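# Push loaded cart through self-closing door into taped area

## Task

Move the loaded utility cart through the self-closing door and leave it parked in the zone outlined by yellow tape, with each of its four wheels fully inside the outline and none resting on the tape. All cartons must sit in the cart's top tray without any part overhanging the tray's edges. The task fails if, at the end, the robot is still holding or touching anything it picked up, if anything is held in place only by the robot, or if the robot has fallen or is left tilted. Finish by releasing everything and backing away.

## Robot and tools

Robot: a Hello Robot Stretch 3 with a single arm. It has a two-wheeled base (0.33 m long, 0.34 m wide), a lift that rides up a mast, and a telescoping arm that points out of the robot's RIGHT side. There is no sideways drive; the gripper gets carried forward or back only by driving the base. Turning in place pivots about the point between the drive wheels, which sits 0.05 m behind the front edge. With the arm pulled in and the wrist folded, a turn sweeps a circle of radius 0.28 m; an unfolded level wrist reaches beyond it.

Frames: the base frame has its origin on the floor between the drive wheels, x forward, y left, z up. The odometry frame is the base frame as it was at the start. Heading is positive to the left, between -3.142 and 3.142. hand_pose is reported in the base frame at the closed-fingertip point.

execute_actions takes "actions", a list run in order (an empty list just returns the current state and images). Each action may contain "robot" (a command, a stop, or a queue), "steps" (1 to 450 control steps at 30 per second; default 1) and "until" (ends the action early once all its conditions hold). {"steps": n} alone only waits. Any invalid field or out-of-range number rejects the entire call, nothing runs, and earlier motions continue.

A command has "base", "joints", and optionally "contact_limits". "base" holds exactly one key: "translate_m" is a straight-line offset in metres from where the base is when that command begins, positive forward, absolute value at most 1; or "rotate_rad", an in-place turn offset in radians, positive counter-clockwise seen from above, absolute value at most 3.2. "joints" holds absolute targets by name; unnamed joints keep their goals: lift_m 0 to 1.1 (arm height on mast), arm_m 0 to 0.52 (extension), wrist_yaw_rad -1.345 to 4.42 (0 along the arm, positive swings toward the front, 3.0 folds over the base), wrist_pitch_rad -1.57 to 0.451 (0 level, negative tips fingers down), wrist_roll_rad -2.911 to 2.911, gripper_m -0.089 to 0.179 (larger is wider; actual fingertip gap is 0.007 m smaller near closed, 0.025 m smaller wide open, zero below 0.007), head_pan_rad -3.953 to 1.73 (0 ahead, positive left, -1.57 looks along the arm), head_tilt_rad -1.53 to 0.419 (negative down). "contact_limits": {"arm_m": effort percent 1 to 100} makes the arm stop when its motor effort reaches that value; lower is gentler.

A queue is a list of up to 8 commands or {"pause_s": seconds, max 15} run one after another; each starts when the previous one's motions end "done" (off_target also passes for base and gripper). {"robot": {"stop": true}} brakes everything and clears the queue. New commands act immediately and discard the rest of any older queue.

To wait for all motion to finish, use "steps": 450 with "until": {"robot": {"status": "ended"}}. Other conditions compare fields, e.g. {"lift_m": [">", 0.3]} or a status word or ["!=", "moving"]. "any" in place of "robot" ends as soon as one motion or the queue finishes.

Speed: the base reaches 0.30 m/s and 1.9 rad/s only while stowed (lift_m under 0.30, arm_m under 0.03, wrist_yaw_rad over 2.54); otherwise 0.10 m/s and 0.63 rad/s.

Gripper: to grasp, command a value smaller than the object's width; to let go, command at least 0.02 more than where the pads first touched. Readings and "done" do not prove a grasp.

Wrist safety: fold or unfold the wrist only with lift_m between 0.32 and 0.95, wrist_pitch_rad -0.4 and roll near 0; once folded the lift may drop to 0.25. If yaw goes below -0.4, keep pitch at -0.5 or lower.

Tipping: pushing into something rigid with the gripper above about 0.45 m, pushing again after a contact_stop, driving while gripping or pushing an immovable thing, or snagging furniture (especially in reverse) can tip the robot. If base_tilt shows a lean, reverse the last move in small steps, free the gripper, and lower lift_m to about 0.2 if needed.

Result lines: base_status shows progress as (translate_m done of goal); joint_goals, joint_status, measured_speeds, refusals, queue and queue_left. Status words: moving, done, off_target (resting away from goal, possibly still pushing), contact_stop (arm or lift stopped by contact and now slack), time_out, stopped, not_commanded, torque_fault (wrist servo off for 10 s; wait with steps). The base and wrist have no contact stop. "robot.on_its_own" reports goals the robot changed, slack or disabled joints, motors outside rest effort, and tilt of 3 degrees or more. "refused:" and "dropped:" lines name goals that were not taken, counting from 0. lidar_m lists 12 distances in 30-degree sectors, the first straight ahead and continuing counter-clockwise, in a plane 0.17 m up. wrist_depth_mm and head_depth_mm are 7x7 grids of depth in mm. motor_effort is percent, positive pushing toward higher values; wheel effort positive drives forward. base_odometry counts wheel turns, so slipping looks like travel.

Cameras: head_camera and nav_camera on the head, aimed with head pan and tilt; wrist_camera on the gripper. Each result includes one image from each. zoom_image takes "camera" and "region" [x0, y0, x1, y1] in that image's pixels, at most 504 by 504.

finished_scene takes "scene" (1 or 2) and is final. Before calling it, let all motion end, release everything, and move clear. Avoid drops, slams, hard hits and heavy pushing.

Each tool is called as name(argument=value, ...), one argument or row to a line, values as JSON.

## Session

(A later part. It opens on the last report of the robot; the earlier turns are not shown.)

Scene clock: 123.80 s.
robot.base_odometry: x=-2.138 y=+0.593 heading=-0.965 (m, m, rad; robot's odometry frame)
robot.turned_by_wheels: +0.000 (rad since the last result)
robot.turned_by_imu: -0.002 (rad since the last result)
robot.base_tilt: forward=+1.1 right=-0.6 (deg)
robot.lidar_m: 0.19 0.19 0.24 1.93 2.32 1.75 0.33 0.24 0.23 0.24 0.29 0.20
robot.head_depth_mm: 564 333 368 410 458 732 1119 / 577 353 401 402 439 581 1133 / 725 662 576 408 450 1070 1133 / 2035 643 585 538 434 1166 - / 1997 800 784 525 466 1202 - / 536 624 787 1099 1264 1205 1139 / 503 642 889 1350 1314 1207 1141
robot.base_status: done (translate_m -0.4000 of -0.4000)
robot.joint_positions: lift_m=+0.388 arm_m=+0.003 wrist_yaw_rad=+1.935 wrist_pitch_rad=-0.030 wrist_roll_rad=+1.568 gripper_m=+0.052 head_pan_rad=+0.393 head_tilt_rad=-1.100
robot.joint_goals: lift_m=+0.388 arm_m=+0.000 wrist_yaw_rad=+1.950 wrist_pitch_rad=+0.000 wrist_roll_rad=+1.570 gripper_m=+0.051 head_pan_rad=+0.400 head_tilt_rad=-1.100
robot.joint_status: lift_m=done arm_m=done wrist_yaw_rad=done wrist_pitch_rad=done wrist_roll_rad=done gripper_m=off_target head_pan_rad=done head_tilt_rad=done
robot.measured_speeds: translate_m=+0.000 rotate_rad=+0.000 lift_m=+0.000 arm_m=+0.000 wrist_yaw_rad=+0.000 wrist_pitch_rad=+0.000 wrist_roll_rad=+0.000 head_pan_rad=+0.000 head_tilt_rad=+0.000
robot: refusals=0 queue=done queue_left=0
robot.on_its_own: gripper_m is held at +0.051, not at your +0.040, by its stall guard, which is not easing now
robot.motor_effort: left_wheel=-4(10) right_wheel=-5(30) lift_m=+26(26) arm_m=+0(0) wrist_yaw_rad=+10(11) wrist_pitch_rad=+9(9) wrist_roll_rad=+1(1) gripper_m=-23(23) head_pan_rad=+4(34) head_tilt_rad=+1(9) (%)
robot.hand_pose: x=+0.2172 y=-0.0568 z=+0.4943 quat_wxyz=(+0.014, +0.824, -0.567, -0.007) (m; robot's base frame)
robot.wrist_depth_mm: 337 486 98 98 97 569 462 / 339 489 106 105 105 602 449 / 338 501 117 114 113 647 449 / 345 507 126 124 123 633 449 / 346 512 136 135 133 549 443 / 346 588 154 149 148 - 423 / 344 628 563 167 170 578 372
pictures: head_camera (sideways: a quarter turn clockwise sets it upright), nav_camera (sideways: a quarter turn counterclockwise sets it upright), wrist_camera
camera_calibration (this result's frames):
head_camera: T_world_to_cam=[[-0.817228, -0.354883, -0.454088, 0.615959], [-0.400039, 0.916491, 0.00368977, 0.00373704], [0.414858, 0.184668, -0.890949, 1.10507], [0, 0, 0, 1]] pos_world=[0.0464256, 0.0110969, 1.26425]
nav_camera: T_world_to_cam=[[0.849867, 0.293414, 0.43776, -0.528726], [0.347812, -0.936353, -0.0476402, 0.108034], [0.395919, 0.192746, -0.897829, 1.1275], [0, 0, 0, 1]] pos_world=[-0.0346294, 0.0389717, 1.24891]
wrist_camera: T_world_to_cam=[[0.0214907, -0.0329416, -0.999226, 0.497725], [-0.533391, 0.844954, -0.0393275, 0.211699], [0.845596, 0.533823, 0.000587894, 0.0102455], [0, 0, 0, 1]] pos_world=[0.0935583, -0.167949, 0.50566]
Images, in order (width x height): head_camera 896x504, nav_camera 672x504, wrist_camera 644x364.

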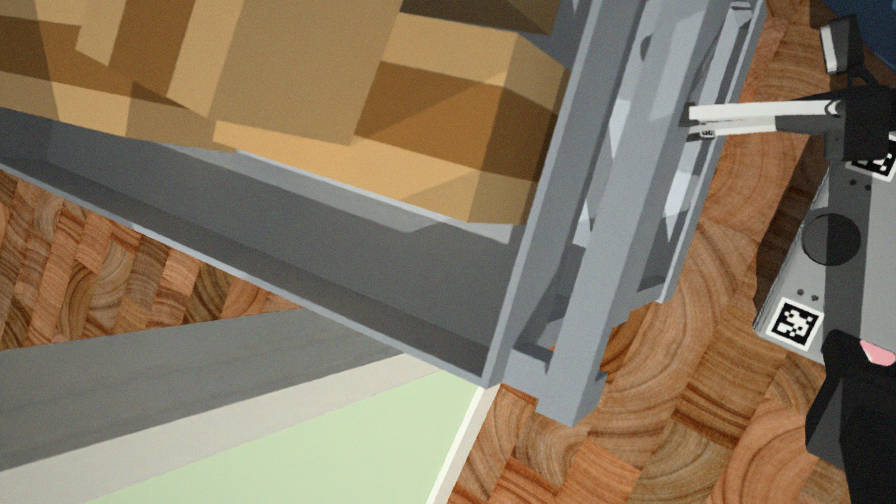

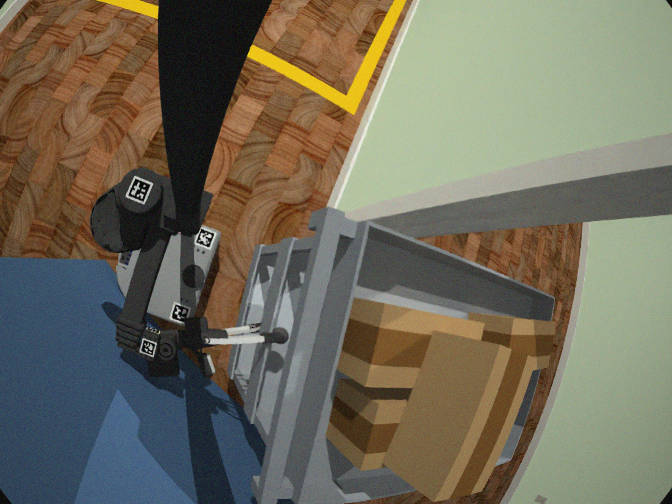

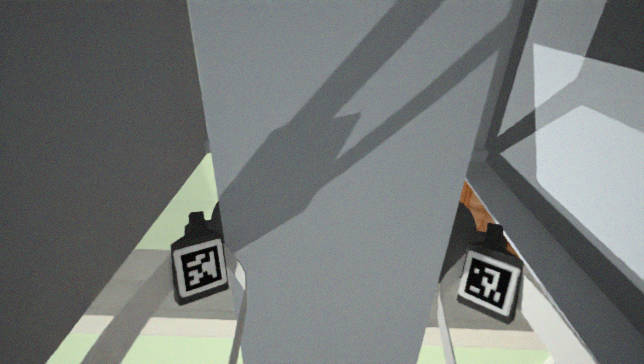

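execute_actions(
  actions=[
    {"robot":{"base":{"translate_m":-0.6},"joints":{"head_pan_rad":0.4,"head_tilt_rad":-0.8}},"steps":450,"until":{"robot":{"status":"ended"}}},
  ],
)

Scene clock: 142.60 s.
robot.base_odometry: x=-2.480 y=+1.086 heading=-0.964 (m, m, rad; robot's odometry frame)
robot.turned_by_wheels: +0.000 (rad since the last result)
robot.turned_by_imu: -0.003 (rad since the last result)
robot.base_tilt: forward=+1.3 right=-0.5 (deg)
robot.lidar_m: 0.18 0.19 0.23 2.41 1.53 1.14 1.11 1.17 1.38 1.34 0.30 0.20
robot.head_depth_mm: 3267 2811 673 352 382 404 430 / 3369 2843 629 362 410 380 412 / 945 1080 810 640 428 389 421 / 965 1111 1243 660 579 483 404 / 1018 1169 1376 1620 555 502 419 / 1068 1227 1467 1708 1527 471 416 / 1125 1318 1583 1768 1529 1320 1140
robot.base_status: done (translate_m -0.6000 of -0.6000)
robot.joint_positions: lift_m=+0.388 arm_m=+0.003 wrist_yaw_rad=+1.971 wrist_pitch_rad=-0.031 wrist_roll_rad=+1.569 gripper_m=+0.052 head_pan_rad=+0.393 head_tilt_rad=-0.803
robot.joint_goals: lift_m=+0.388 arm_m=+0.000 wrist_yaw_rad=+1.950 wrist_pitch_rad=+0.000 wrist_roll_rad=+1.570 gripper_m=+0.051 head_pan_rad=+0.400 head_tilt_rad=-0.800
robot.joint_status: lift_m=done arm_m=done wrist_yaw_rad=done wrist_pitch_rad=done wrist_roll_rad=done gripper_m=off_target head_pan_rad=done head_tilt_rad=done
robot.measured_speeds: translate_m=+0.000 rotate_rad=+0.000 lift_m=+0.000 arm_m=+0.000 wrist_yaw_rad=+0.000 wrist_pitch_rad=+0.000 wrist_roll_rad=+0.000 head_pan_rad=+0.000 head_tilt_rad=+0.000
robot: refusals=0 queue=done queue_left=0
robot.on_its_own: gripper_m is held at +0.051, not at your +0.040, by its stall guard, which is not easing now; wrist_yaw_rad is at rest, and its effort (-14) is outside its rest range (-12 to +12)
robot.motor_effort: left_wheel=+2(10) right_wheel=-14(28) lift_m=+26(26) arm_m=+0(0) wrist_yaw_rad=-14(15) wrist_pitch_rad=+10(9) wrist_roll_rad=+1(1) gripper_m=-23(23) head_pan_rad=+4(0) head_tilt_rad=+2(21) (%)
robot.hand_pose: x=+0.2138 y=-0.0485 z=+0.4940 quat_wxyz=(+0.014, +0.833, -0.553, -0.008) (m; robot's base frame)
robot.wrist_depth_mm: 339 494 98 98 97 566 444 / 337 490 106 105 105 595 450 / 341 496 116 114 113 635 450 / 342 501 128 124 123 620 447 / 340 507 138 136 134 553 445 / 345 - 157 151 150 - 415 / 340 - - 169 171 965 378
pictures: head_camera (sideways: a quarter turn clockwise sets it upright), nav_camera (sideways: a quarter turn counterclockwise sets it upright), wrist_camera
camera_calibration (this result's frames):
head_camera: T_world_to_cam=[[-0.658486, -0.289178, -0.694818, 0.928618], [-0.40039, 0.916343, -0.00192152, 0.0110441], [0.637247, 0.276933, -0.719183, 0.88041], [0, 0, 0, 1]] pos_world=[0.0548656, 0.0146016, 1.27842]
nav_camera: T_world_to_cam=[[0.695277, 0.229431, 0.681139, -0.844854], [0.362299, -0.930351, -0.0564446, 0.119428], [0.620749, 0.286021, -0.729975, 0.907922], [0, 0, 0, 1]] pos_world=[-0.0194524, 0.0452615, 1.24496]
wrist_camera: T_world_to_cam=[[0.0215516, -0.0324116, -0.999242, 0.497814], [-0.562818, 0.825664, -0.0389202, 0.208], [0.8263, 0.56323, -0.000447463, 0.014724], [0, 0, 0, 1]] pos_world=[0.0941709, -0.163896, 0.505538]
Images, in order (width x height): head_camera 896x504, nav_camera 672x504, wrist_camera 644x364.

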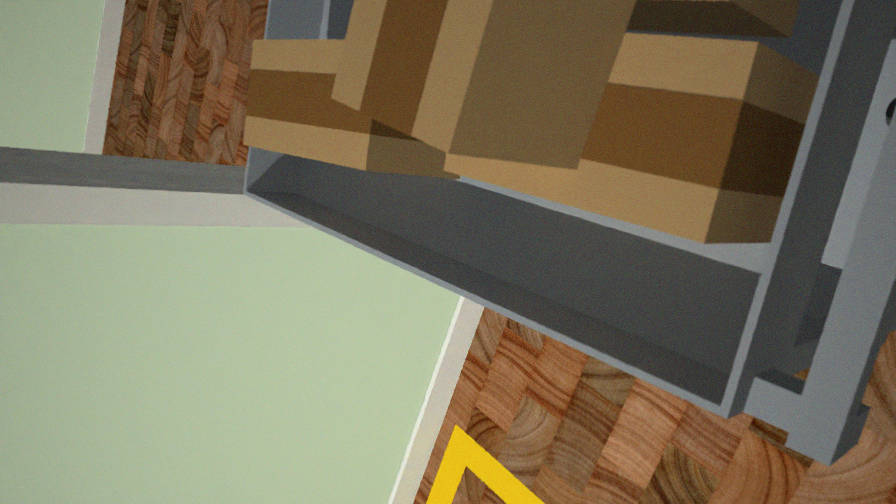

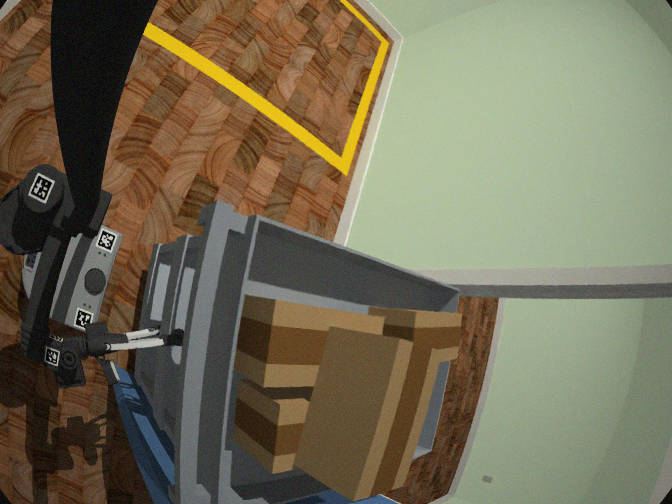

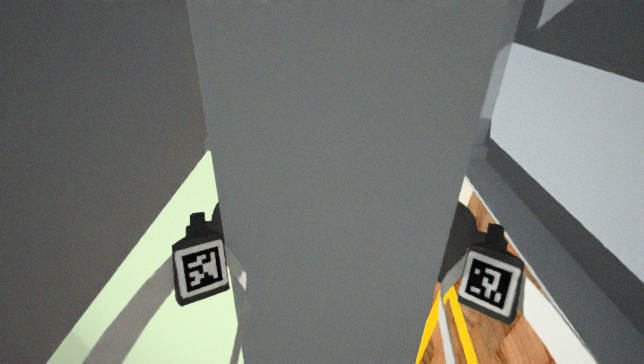

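execute_actions(
  actions=[
    {"robot":[{"base":{"translate_m":-0.15}},{"base":{"rotate_rad":-0.35}},{"base":{"translate_m":-0.25}},{"base":{"rotate_rad":-0.35}},{"base":{"translate_m":-0.25},"joints":{"head_pan_rad":0.0,"head_tilt_rad":-1.0}}],"steps":450,"until":{"robot":{"status":"ended"}}},
  ],
)

Scene clock: 164.23 s.
robot.base_odometry: x=-2.606 y=+1.700 heading=-1.664 (m, m, rad; robot's odometry frame)
robot.turned_by_wheels: -0.700 (rad since the last result)
robot.turned_by_imu: -0.512 (rad since the last result)
robot.base_tilt: forward=+1.2 right=-0.5 (deg)
robot.lidar_m: 0.15 - 0.15 2.30 1.69 0.71 0.55 0.53 0.57 0.81 1.51 0.20
robot.head_depth_mm: 1957 2032 1752 555 524 1185 1112 / 1853 2031 397 446 512 807 1125 / 1751 393 355 420 483 421 1105 / 1673 393 344 412 414 443 1070 / 1200 775 338 384 388 421 375 / 921 764 338 359 389 389 388 / 820 743 339 345 493 466 400
robot.base_status: done (translate_m -0.2500 of -0.2500)
robot.joint_positions: lift_m=+0.388 arm_m=+0.003 wrist_yaw_rad=+2.059 wrist_pitch_rad=-0.035 wrist_roll_rad=+1.590 gripper_m=+0.052 head_pan_rad=+0.007 head_tilt_rad=-0.988
robot.joint_goals: lift_m=+0.388 arm_m=+0.000 wrist_yaw_rad=+2.070 wrist_pitch_rad=+0.000 wrist_roll_rad=+1.570 gripper_m=+0.051 head_pan_rad=+0.000 head_tilt_rad=-1.000
robot.joint_status: lift_m=done arm_m=done wrist_yaw_rad=done wrist_pitch_rad=done wrist_roll_rad=done gripper_m=off_target head_pan_rad=done head_tilt_rad=done
robot.measured_speeds: translate_m=+0.000 rotate_rad=+0.000 lift_m=+0.000 arm_m=+0.000 wrist_yaw_rad=+0.000 wrist_pitch_rad=+0.000 wrist_roll_rad=+0.000 head_pan_rad=+0.000 head_tilt_rad=+0.000
robot: refusals=0 queue=done queue_left=0
robot.on_its_own: wrist_yaw_rad is held at +2.070, not at your +1.950, by its stall guard, which is not easing now; gripper_m is held at +0.051, not at your +0.040, by its stall guard, which is not easing now
robot.motor_effort: left_wheel=-1(57) right_wheel=-3(100) lift_m=+25(26) arm_m=+0(1) wrist_yaw_rad=+8(56) wrist_pitch_rad=+10(14) wrist_roll_rad=-8(10) gripper_m=-22(24) head_pan_rad=-4(32) head_tilt_rad=-4(18) (%)
robot.hand_pose: x=+0.2040 y=-0.0282 z=+0.4931 quat_wxyz=(+0.011, +0.857, -0.515, -0.017) (m; robot's base frame)
robot.wrist_depth_mm: 341 499 126 125 125 640 449 / 343 504 130 129 128 666 446 / 346 501 135 133 132 674 446 / 346 512 139 137 137 687 437 / 343 507 142 141 141 623 443 / 346 478 148 146 146 - 448 / 348 - - 151 152 - 426
pictures: head_camera (sideways: a quarter turn clockwise sets it upright), nav_camera (sideways: a quarter turn counterclockwise sets it upright), wrist_camera
camera_calibration (this result's frames):
head_camera: T_world_to_cam=[[-0.834291, -0.0208013, -0.550932, 0.742216], [-0.0259689, 0.999662, 0.00158161, 0.00419942], [0.550712, 0.0156266, -0.834549, 1.03094], [0, 0, 0, 1]] pos_world=[0.0515802, -0.00486908, 1.26928]
nav_camera: T_world_to_cam=[[0.84318, -0.0484201, 0.535446, -0.655933], [-0.0246236, -0.998369, -0.0515066, 0.115347], [0.537067, 0.0302447, -0.842997, 1.05539], [0, 0, 0, 1]] pos_world=[-0.0109026, 0.0514783, 1.24685]
wrist_camera: T_world_to_cam=[[0.0109883, -0.0137348, -0.999845, 0.500709], [-0.633305, 0.773702, -0.0175883, 0.188076], [0.773824, 0.633401, -0.000196666, 0.023951], [0, 0, 0, 1]] pos_world=[0.095074, -0.153809, 0.503944]
Images, in order (width x height): head_camera 896x504, nav_camera 672x504, wrist_camera 644x364.

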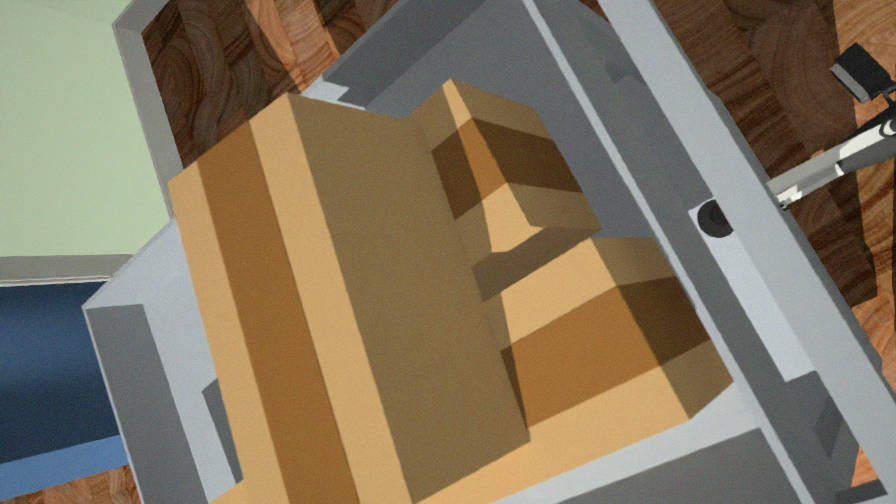

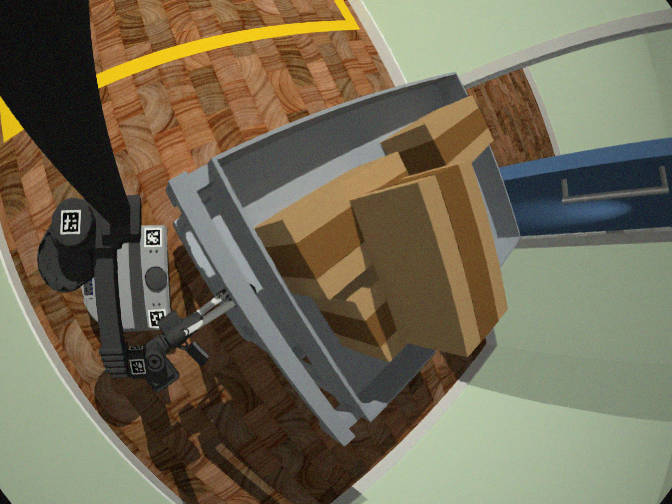

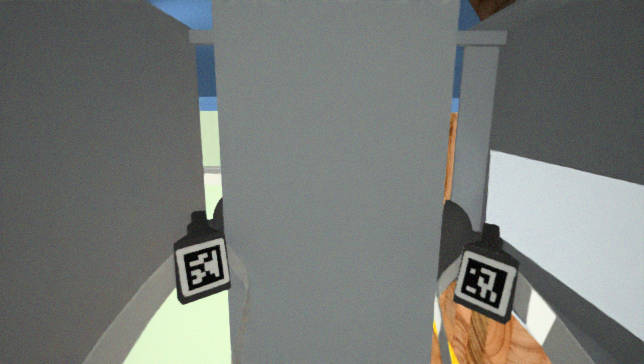

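execute_actions(
  actions=[
    {"robot":[{"base":{"translate_m":0.015},"joints":{"gripper_m":0.17}},{"base":{"translate_m":-0.17}},{"joints":{"wrist_roll_rad":0.0,"wrist_pitch_rad":-0.4,"gripper_m":0.03}},{"joints":{"wrist_yaw_rad":3.0}},{"joints":{"lift_m":0.27}},{"base":{"rotate_rad":2.08}},{"base":{"translate_m":0.6}},{"base":{"rotate_rad":-1.57}}],"steps":450,"until":{"robot":{"status":"ended"}}},
    {"steps":200,"until":{"robot":{"status":"ended"}}},
    {"robot":[{"base":{"translate_m":0.82}},{"base":{"rotate_rad":-1.57}},{"joints":{"lift_m":0.388,"head_pan_rad":-0.4,"head_tilt_rad":-1.0}},{"joints":{"wrist_yaw_rad":1.57,"gripper_m":0.17}},{"joints":{"wrist_pitch_rad":0.0,"wrist_roll_rad":1.57,"arm_m":0.045}}],"steps":450,"until":{"robot":{"status":"ended"}}},
  ],
)

Scene clock: 206.20 s.
robot.base_odometry: x=-1.711 y=+1.346 heading=-2.724 (m, m, rad; robot's odometry frame)
robot.turned_by_wheels: -1.060 (rad since the last result)
robot.turned_by_imu: -1.064 (rad since the last result)
robot.base_tilt: forward=+1.1 right=-0.7 (deg)
robot.lidar_m: 0.54 1.24 0.95 0.93 0.98 1.41 1.55 1.59 1.22 1.19 0.76 0.56
robot.head_depth_mm: 760 754 1058 1500 1361 1221 1123 / 706 736 1078 1294 1359 1233 1089 / 689 720 1082 1289 1342 1216 1125 / 850 754 1062 1023 1320 1228 1111 / 903 658 1047 1009 1267 1232 1119 / 892 643 670 971 1308 1233 1117 / 883 632 650 1472 1371 1235 1123
robot.base_status: done (rotate_rad -1.5699 of -1.5700)
robot.joint_positions: lift_m=+0.388 arm_m=+0.045 wrist_yaw_rad=+1.573 wrist_pitch_rad=-0.025 wrist_roll_rad=+1.569 gripper_m=+0.170 head_pan_rad=-0.393 head_tilt_rad=-0.989
robot.joint_goals: lift_m=+0.388 arm_m=+0.045 wrist_yaw_rad=+1.570 wrist_pitch_rad=+0.000 wrist_roll_rad=+1.570 gripper_m=+0.170 head_pan_rad=-0.400 head_tilt_rad=-1.000
robot.joint_status: lift_m=done arm_m=done wrist_yaw_rad=done wrist_pitch_rad=done wrist_roll_rad=done gripper_m=done head_pan_rad=done head_tilt_rad=done
robot.measured_speeds: translate_m=+0.000 rotate_rad=+0.000 lift_m=+0.000 arm_m=+0.000 wrist_yaw_rad=+0.000 wrist_pitch_rad=+0.000 wrist_roll_rad=+0.000 head_pan_rad=+0.000 head_tilt_rad=+0.000
robot: refusals=0 queue=done queue_left=0
robot.motor_effort: left_wheel=+2(9) right_wheel=-3(16) lift_m=+27(28) arm_m=+2(1) wrist_yaw_rad=-3(9) wrist_pitch_rad=+7(11) wrist_roll_rad=+1(9) gripper_m=+1(93) head_pan_rad=-4(33) head_tilt_rad=-4(4) (%)
robot.hand_pose: x=+0.2342 y=-0.1892 z=+0.4955 quat_wxyz=(+0.010, +0.708, -0.706, -0.008) (m; robot's base frame)
robot.wrist_depth_mm: 563 476 - 428 - 691 419 / - 485 - 445 - 689 440 / - 485 - 471 - 693 454 / - 486 935 485 - 687 481 / - 579 - 503 - 703 574 / - - - 534 - 573 - / - - - - - 961 663
pictures: head_camera (sideways: a quarter turn clockwise sets it upright), nav_camera (sideways: a quarter turn counterclockwise sets it upright), wrist_camera
camera_calibration (this result's frames):
head_camera: T_world_to_cam=[[-0.777033, 0.305884, -0.55014, 0.740837], [0.365315, 0.930882, 0.00159954, 0.00178923], [0.512605, -0.199732, -0.835071, 1.03185], [0, 0, 0, 1]] pos_world=[0.0460667, -0.0221814, 1.26923]
nav_camera: T_world_to_cam=[[0.758255, -0.373098, 0.534647, -0.654374], [-0.411456, -0.909975, -0.0514765, 0.117667], [0.505721, -0.180951, -0.843506, 1.05624], [0, 0, 0, 1]] pos_world=[0.0104349, 0.054056, 1.24686]
wrist_camera: T_world_to_cam=[[0.0132098, -0.0379097, -0.999194, 0.495128], [-0.198705, 0.979252, -0.0397801, 0.279868], [0.97997, 0.199071, 0.00540285, -0.0306151], [0, 0, 0, 1]] pos_world=[0.0790725, -0.249196, 0.506028]
Images, in order (width x height): head_camera 896x504, nav_camera 672x504, wrist_camera 644x364.

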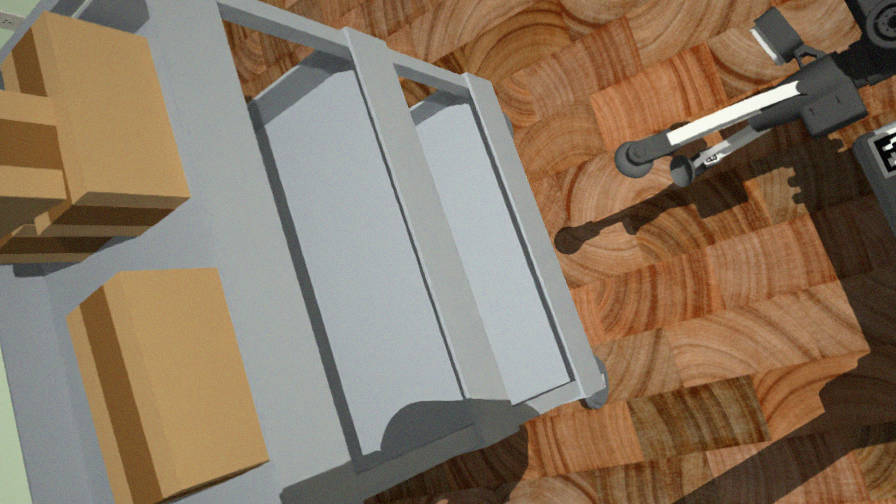

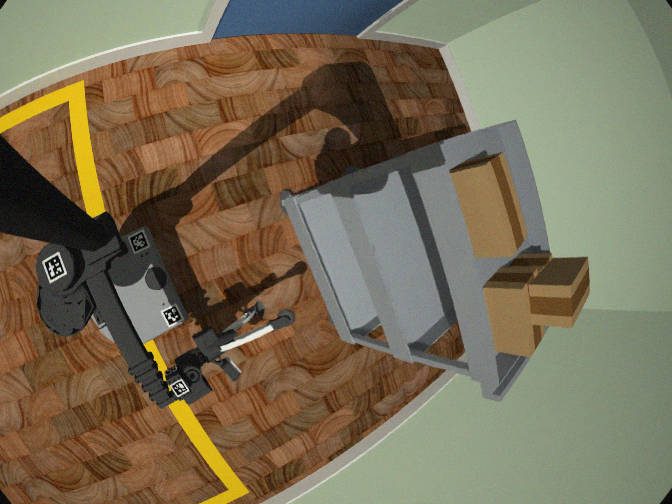

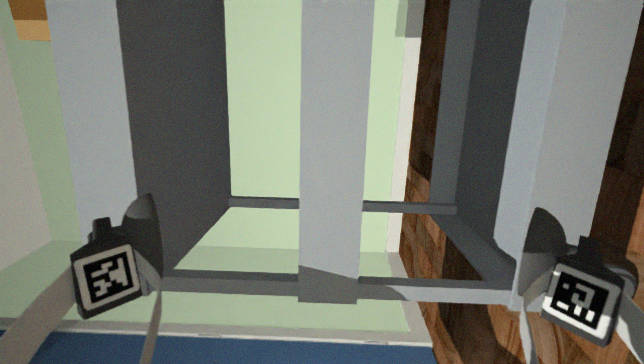

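execute_actions(
  actions=[
    {"robot":[{"base":{"translate_m":0.35},"joints":{"arm_m":0.125}},{"joints":{"gripper_m":0.04}},{"base":{"translate_m":-0.6},"joints":{"head_tilt_rad":-0.8}}],"steps":450,"until":{"robot":{"status":"ended"}}},
  ],
)

Scene clock: 225.73 s.
robot.base_odometry: x=-1.482 y=+1.448 heading=-2.724 (m, m, rad; robot's odometry frame)
robot.turned_by_wheels: +0.000 (rad since the last result)
robot.turned_by_imu: -0.002 (rad since the last result)
robot.base_tilt: forward=+1.0 right=-0.6 (deg)
robot.lidar_m: 0.28 1.26 0.97 0.94 1.00 1.33 1.31 1.38 1.20 0.54 0.32 0.28
robot.head_depth_mm: 1834 1972 693 646 576 796 952 / 2175 2366 805 516 552 785 1000 / 2363 2620 810 518 534 784 929 / 2294 2574 801 519 533 785 959 / 2245 2529 790 520 515 514 774 / 2169 2463 788 652 582 533 1121 / 2122 2380 2225 1815 1461 1301 1164
robot.base_status: done (translate_m -0.6000 of -0.6000)
robot.joint_positions: lift_m=+0.388 arm_m=+0.125 wrist_yaw_rad=+1.538 wrist_pitch_rad=-0.032 wrist_roll_rad=+1.563 gripper_m=+0.051 head_pan_rad=-0.393 head_tilt_rad=-0.803
robot.joint_goals: lift_m=+0.388 arm_m=+0.125 wrist_yaw_rad=+1.530 wrist_pitch_rad=+0.000 wrist_roll_rad=+1.570 gripper_m=+0.050 head_pan_rad=-0.400 head_tilt_rad=-0.800
robot.joint_status: lift_m=done arm_m=done wrist_yaw_rad=done wrist_pitch_rad=done wrist_roll_rad=done gripper_m=done head_pan_rad=done head_tilt_rad=done
robot.measured_speeds: translate_m=+0.000 rotate_rad=+0.000 lift_m=+0.000 arm_m=+0.000 wrist_yaw_rad=+0.000 wrist_pitch_rad=+0.000 wrist_roll_rad=+0.000 head_pan_rad=+0.000 head_tilt_rad=+0.000
robot: refusals=0 queue=done queue_left=0
robot.on_its_own: wrist_yaw_rad is held at +1.530, not at your +1.570, by its stall guard, which is not easing now; gripper_m is held at +0.050, not at your +0.040, by its stall guard, which is not easing now
robot.motor_effort: left_wheel=+1(3) right_wheel=-7(52) lift_m=+27(27) arm_m=+1(3) wrist_yaw_rad=-6(16) wrist_pitch_rad=+10(10) wrist_roll_rad=+3(3) gripper_m=-23(99) head_pan_rad=-3(4) head_tilt_rad=+2(12) (%)
robot.hand_pose: x=+0.2338 y=-0.2783 z=+0.4938 quat_wxyz=(+0.014, +0.695, -0.719, -0.009) (m; robot's base frame)
robot.wrist_depth_mm: 338 493 102 101 101 501 455 / 341 491 109 109 108 545 450 / 342 490 119 117 115 591 451 / 344 499 128 127 124 631 444 / 347 508 138 137 135 611 444 / 348 461 154 151 149 - 442 / 345 - - 166 171 928 420
pictures: head_camera (sideways: a quarter turn clockwise sets it upright), nav_camera (sideways: a quarter turn counterclockwise sets it upright), wrist_camera
camera_calibration (this result's frames):
head_camera: T_world_to_cam=[[-0.669741, 0.261606, -0.694989, 0.928909], [0.365569, 0.930782, -0.001926, 0.00637759], [0.646379, -0.255356, -0.719018, 0.880139], [0, 0, 0, 1]] pos_world=[0.0508934, -0.0241951, 1.27843]
nav_camera: T_world_to_cam=[[0.653458, -0.329857, 0.681313, -0.844824], [-0.402382, -0.91373, -0.0564498, 0.124099], [0.641156, -0.237261, -0.729813, 0.907587], [0, 0, 0, 1]] pos_world=[0.0200884, 0.0500568, 1.24496]
wrist_camera: T_world_to_cam=[[0.00497522, -0.0437585, -0.99903, 0.49026], [-0.164516, 0.985393, -0.0439805, 0.362848], [0.986362, 0.164575, -0.00229644, -0.0198014], [0, 0, 0, 1]] pos_world=[0.0767865, -0.332836, 0.505697]
Images, in order (width x height): head_camera 896x504, nav_camera 672x504, wrist_camera 644x364.

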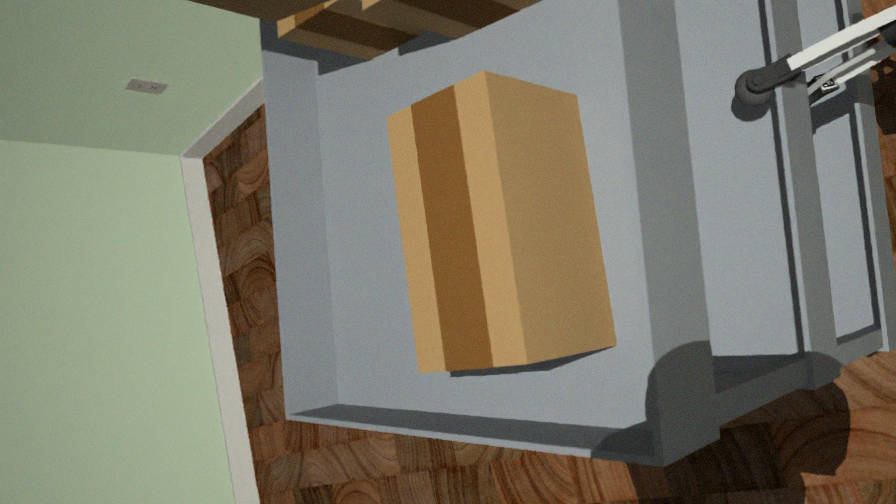

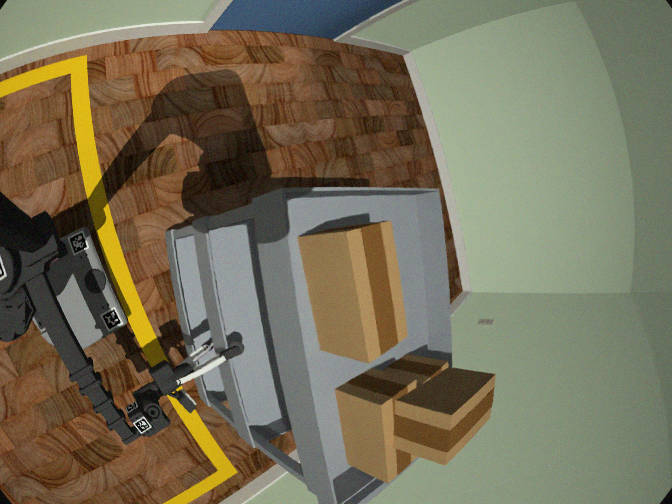

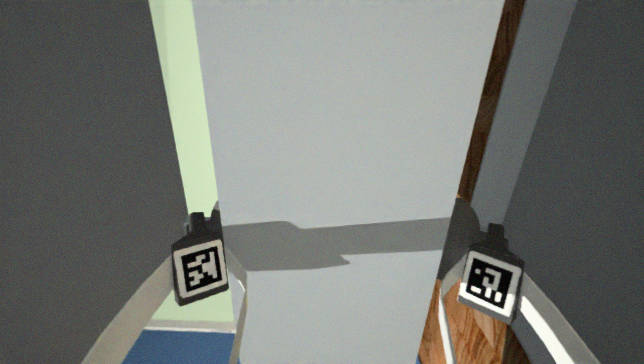

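execute_actions(
  actions=[
    {"robot":[{"base":{"translate_m":-0.8}},{"base":{"translate_m":0.015},"joints":{"gripper_m":0.17}},{"base":{"translate_m":-0.17},"joints":{"head_tilt_rad":-0.7,"head_pan_rad":0.0}},{"joints":{"lift_m":0.2,"wrist_roll_rad":0,"arm_m":0.0}}],"steps":450,"until":{"robot":{"status":"ended"}}},
    {"steps":150,"until":{"robot":{"status":"ended"}}},
  ],
)

Scene clock: 245.47 s.
robot.base_odometry: x=-0.609 y=+1.835 heading=-2.724 (m, m, rad; robot's odometry frame)
robot.turned_by_wheels: +0.000 (rad since the last result)
robot.turned_by_imu: -0.003 (rad since the last result)
robot.base_tilt: forward=+1.2 right=-0.8 (deg)
robot.lidar_m: 0.47 1.34 1.03 1.01 0.49 0.38 0.37 0.39 0.56 1.11 0.49 0.46
robot.head_depth_mm: 2919 3287 924 618 598 875 1016 / 2956 3235 941 635 625 877 1060 / 2966 3259 2570 743 933 917 1128 / 3006 3281 2607 2008 1567 1329 1176 / 3016 3284 2613 2002 1652 1392 1207 / 3019 3241 2588 2012 1650 1391 1205 / 2532 2582 2475 2013 1651 1393 1206
robot.base_status: done (translate_m -0.1700 of -0.1700)
robot.joint_positions: lift_m=+0.200 arm_m=+0.003 wrist_yaw_rad=+1.486 wrist_pitch_rad=-0.024 wrist_roll_rad=+0.004 gripper_m=+0.170 head_pan_rad=-0.007 head_tilt_rad=-0.705
robot.joint_goals: lift_m=+0.200 arm_m=+0.000 wrist_yaw_rad=+1.488 wrist_pitch_rad=+0.000 wrist_roll_rad=+0.000 gripper_m=+0.170 head_pan_rad=+0.000 head_tilt_rad=-0.700
robot.joint_status: lift_m=done arm_m=done wrist_yaw_rad=done wrist_pitch_rad=done wrist_roll_rad=done gripper_m=done head_pan_rad=done head_tilt_rad=done
robot.measured_speeds: translate_m=+0.000 rotate_rad=+0.000 lift_m=+0.000 arm_m=+0.000 wrist_yaw_rad=+0.000 wrist_pitch_rad=+0.000 wrist_roll_rad=+0.000 head_pan_rad=+0.000 head_tilt_rad=+0.000
robot: refusals=0 queue=done queue_left=0
robot.on_its_own: wrist_yaw_rad is held at +1.488, not at your +1.570, by its stall guard, which is not easing now
robot.motor_effort: left_wheel=+2(3) right_wheel=-3(28) lift_m=+12(27) arm_m=-3(3) wrist_yaw_rad=+2(18) wrist_pitch_rad=+8(9) wrist_roll_rad=-2(1) gripper_m=+0(92) head_pan_rad=+3(30) head_tilt_rad=+2(13) (%)
robot.hand_pose: x=+0.2333 y=-0.1700 z=+0.3090 quat_wxyz=(+0.526, +0.485, -0.516, +0.471) (m; robot's base frame)
robot.wrist_depth_mm: - - 394 371 363 352 349 / - - - - - - - / - - - - - - - / - - - 842 795 768 - / 980 - 456 603 608 605 634 / 726 662 521 397 349 322 - / 517 549 539 550 377 323 294
pictures: head_camera (sideways: a quarter turn clockwise sets it upright), nav_camera (sideways: a quarter turn counterclockwise sets it upright), wrist_camera
camera_calibration (this result's frames):
head_camera: T_world_to_cam=[[-0.647236, -0.0103461, -0.762219, 1.01639], [-0.0115418, 0.999926, -0.00377203, 0.0110817], [0.762202, 0.00635599, -0.647308, 0.786162], [0, 0, 0, 1]] pos_world=[0.0587596, -0.00556194, 1.28364]
nav_camera: T_world_to_cam=[[0.659141, -0.0590221, 0.7497, -0.933983], [-0.0230555, -0.998033, -0.0583023, 0.124205], [0.751666, 0.0211447, -0.659205, 0.815078], [0, 0, 0, 1]] pos_world=[0.00582371, 0.0516001, 1.24475]
wrist_camera: T_world_to_cam=[[-0.0453391, -0.998496, 0.0308177, -0.158356], [-0.222034, -0.0200054, -0.974834, 0.378064], [0.973984, -0.0510406, -0.220793, -0.00377565], [0, 0, 0, 1]] pos_world=[0.0804409, -0.150747, 0.372596]
Images, in order (width x height): head_camera 896x504, nav_camera 672x504, wrist_camera 644x364.

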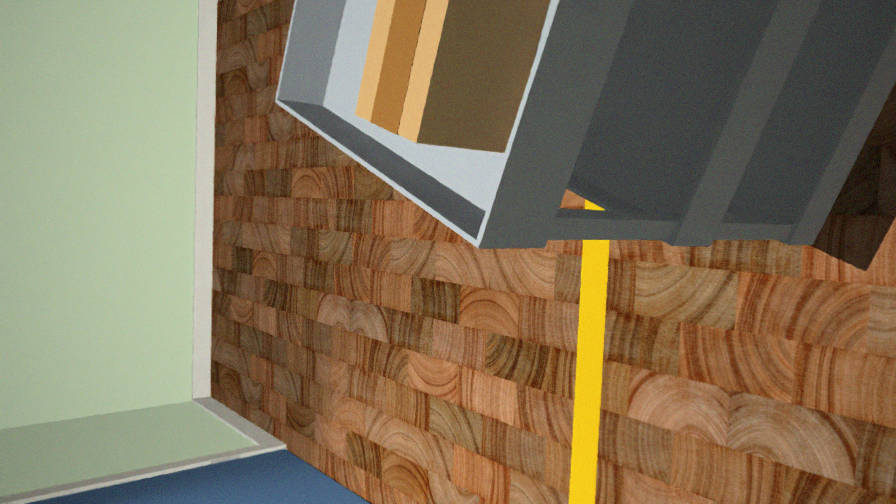

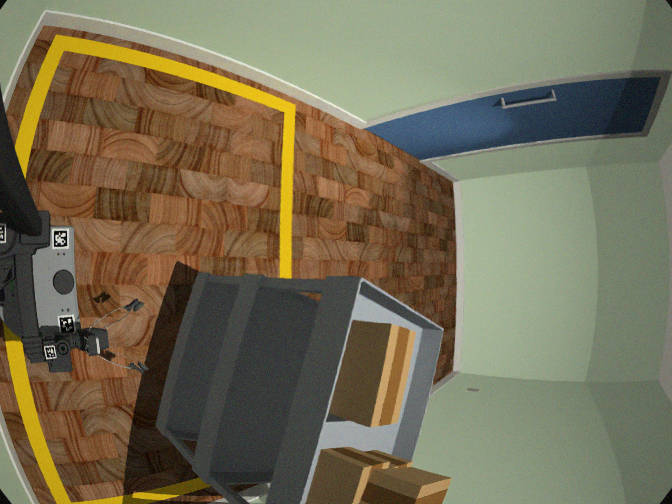

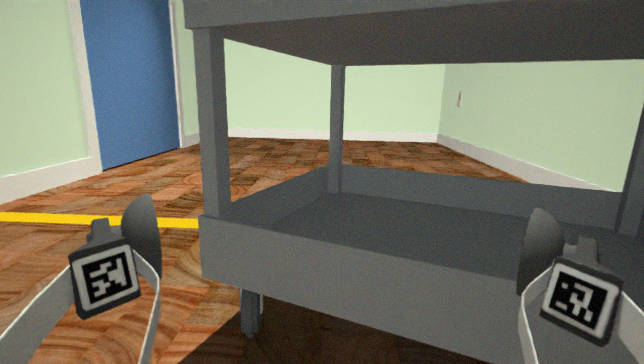

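execute_actions(
  actions=[
    {"robot":{"joints":{"head_tilt_rad":-0.9,"head_pan_rad":-1.1}},"steps":150,"until":{"robot":{"status":"ended"}}},
  ],
)

Scene clock: 249.90 s.
robot.base_odometry: x=-0.609 y=+1.835 heading=-2.724 (m, m, rad; robot's odometry frame)
robot.turned_by_wheels: +0.000 (rad since the last result)
robot.turned_by_imu: -0.001 (rad since the last result)
robot.base_tilt: forward=+1.2 right=-0.7 (deg)
robot.lidar_m: 0.47 1.35 1.03 1.01 0.49 0.38 0.37 0.39 0.56 1.11 0.49 0.46
robot.head_depth_mm: 1005 1143 1307 1544 1429 1260 1129 / 1063 1213 1412 1585 1432 1266 1149 / 1124 1275 1433 1654 1442 1269 1145 / 1194 1285 701 983 1161 1272 1157 / 1280 703 710 1008 967 1211 1136 / 1310 641 684 664 931 1162 1137 / 610 596 664 613 910 1089 1120
robot.base_status: done (translate_m -0.1700 of -0.1700)
robot.joint_positions: lift_m=+0.200 arm_m=+0.003 wrist_yaw_rad=+1.486 wrist_pitch_rad=-0.024 wrist_roll_rad=+0.004 gripper_m=+0.170 head_pan_rad=-1.093 head_tilt_rad=-0.889
robot.joint_goals: lift_m=+0.200 arm_m=+0.000 wrist_yaw_rad=+1.488 wrist_pitch_rad=+0.000 wrist_roll_rad=+0.000 gripper_m=+0.170 head_pan_rad=-1.100 head_tilt_rad=-0.900
robot.joint_status: lift_m=done arm_m=done wrist_yaw_rad=done wrist_pitch_rad=done wrist_roll_rad=done gripper_m=done head_pan_rad=done head_tilt_rad=done
robot.measured_speeds: translate_m=+0.000 rotate_rad=+0.000 lift_m=+0.000 arm_m=+0.000 wrist_yaw_rad=+0.000 wrist_pitch_rad=+0.000 wrist_roll_rad=+0.000 head_pan_rad=+0.000 head_tilt_rad=+0.000
robot: refusals=0 queue=done queue_left=0
robot.on_its_own: wrist_yaw_rad is held at +1.488, not at your +1.570, by its stall guard, which is not easing now
robot.motor_effort: left_wheel=+1(2) right_wheel=-3(3) lift_m=+12(12) arm_m=-2(2) wrist_yaw_rad=+2(1) wrist_pitch_rad=+7(7) wrist_roll_rad=-2(2) gripper_m=+1(0) head_pan_rad=-4(43) head_tilt_rad=-4(21) (%)
robot.hand_pose: x=+0.2333 y=-0.1700 z=+0.3090 quat_wxyz=(+0.526, +0.485, -0.516, +0.471) (m; robot's base frame)
robot.wrist_depth_mm: - - 390 377 362 349 346 / - - - - - - - / - - - - - - - / - - - 841 821 745 - / 927 - 457 586 598 609 631 / 720 667 510 401 350 320 - / 521 547 536 556 375 325 297
pictures: head_camera (sideways: a quarter turn clockwise sets it upright), nav_camera (sideways: a quarter turn counterclockwise sets it upright), wrist_camera
camera_calibration (this result's frames):
head_camera: T_world_to_cam=[[-0.370091, 0.681883, -0.630926, 0.843606], [0.879011, 0.476802, -0.000302159, 0.0011314], [0.300621, -0.554703, -0.775843, 0.956145], [0, 0, 0, 1]] pos_world=[0.0237792, -0.0454037, 1.27407]
nav_camera: T_world_to_cam=[[0.313126, -0.72254, 0.61635, -0.758102], [-0.898425, -0.435746, -0.0543907, 0.124438], [0.307871, -0.536713, -0.785592, 0.982153], [0, 0, 0, 1]] pos_world=[0.0468032, 0.0335987, 1.2456]
wrist_camera: T_world_to_cam=[[-0.0453388, -0.998496, 0.0308178, -0.158356], [-0.222034, -0.0200055, -0.974834, 0.378064], [0.973984, -0.0510404, -0.220793, -0.00377553], [0, 0, 0, 1]] pos_world=[0.0804409, -0.150747, 0.372596]
Images, in order (width x height): head_camera 896x504, nav_camera 672x504, wrist_camera 644x364.

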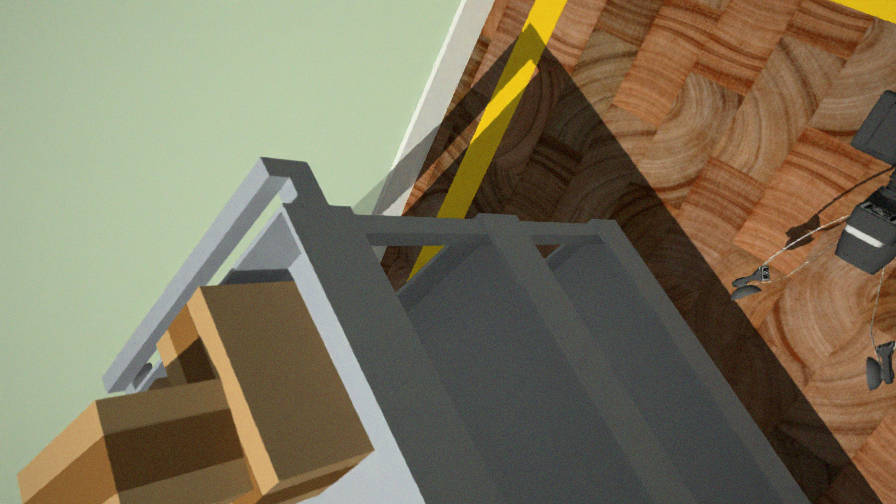

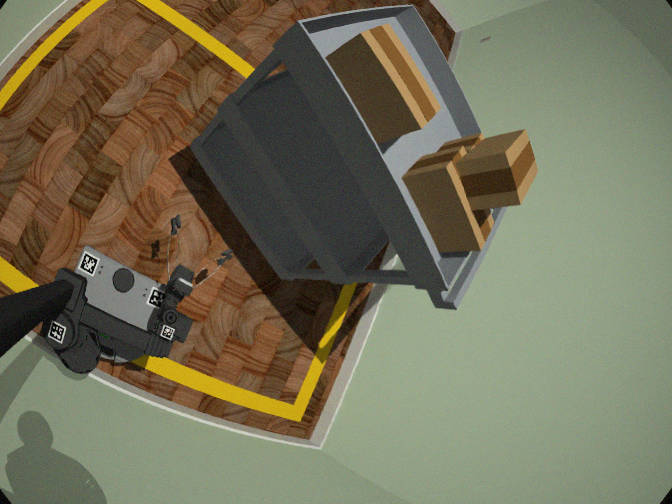

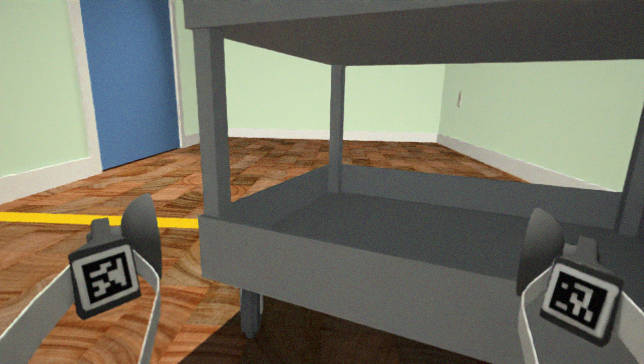

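finished_scene(
  scene=2,
)

The scene is finished: the task was done.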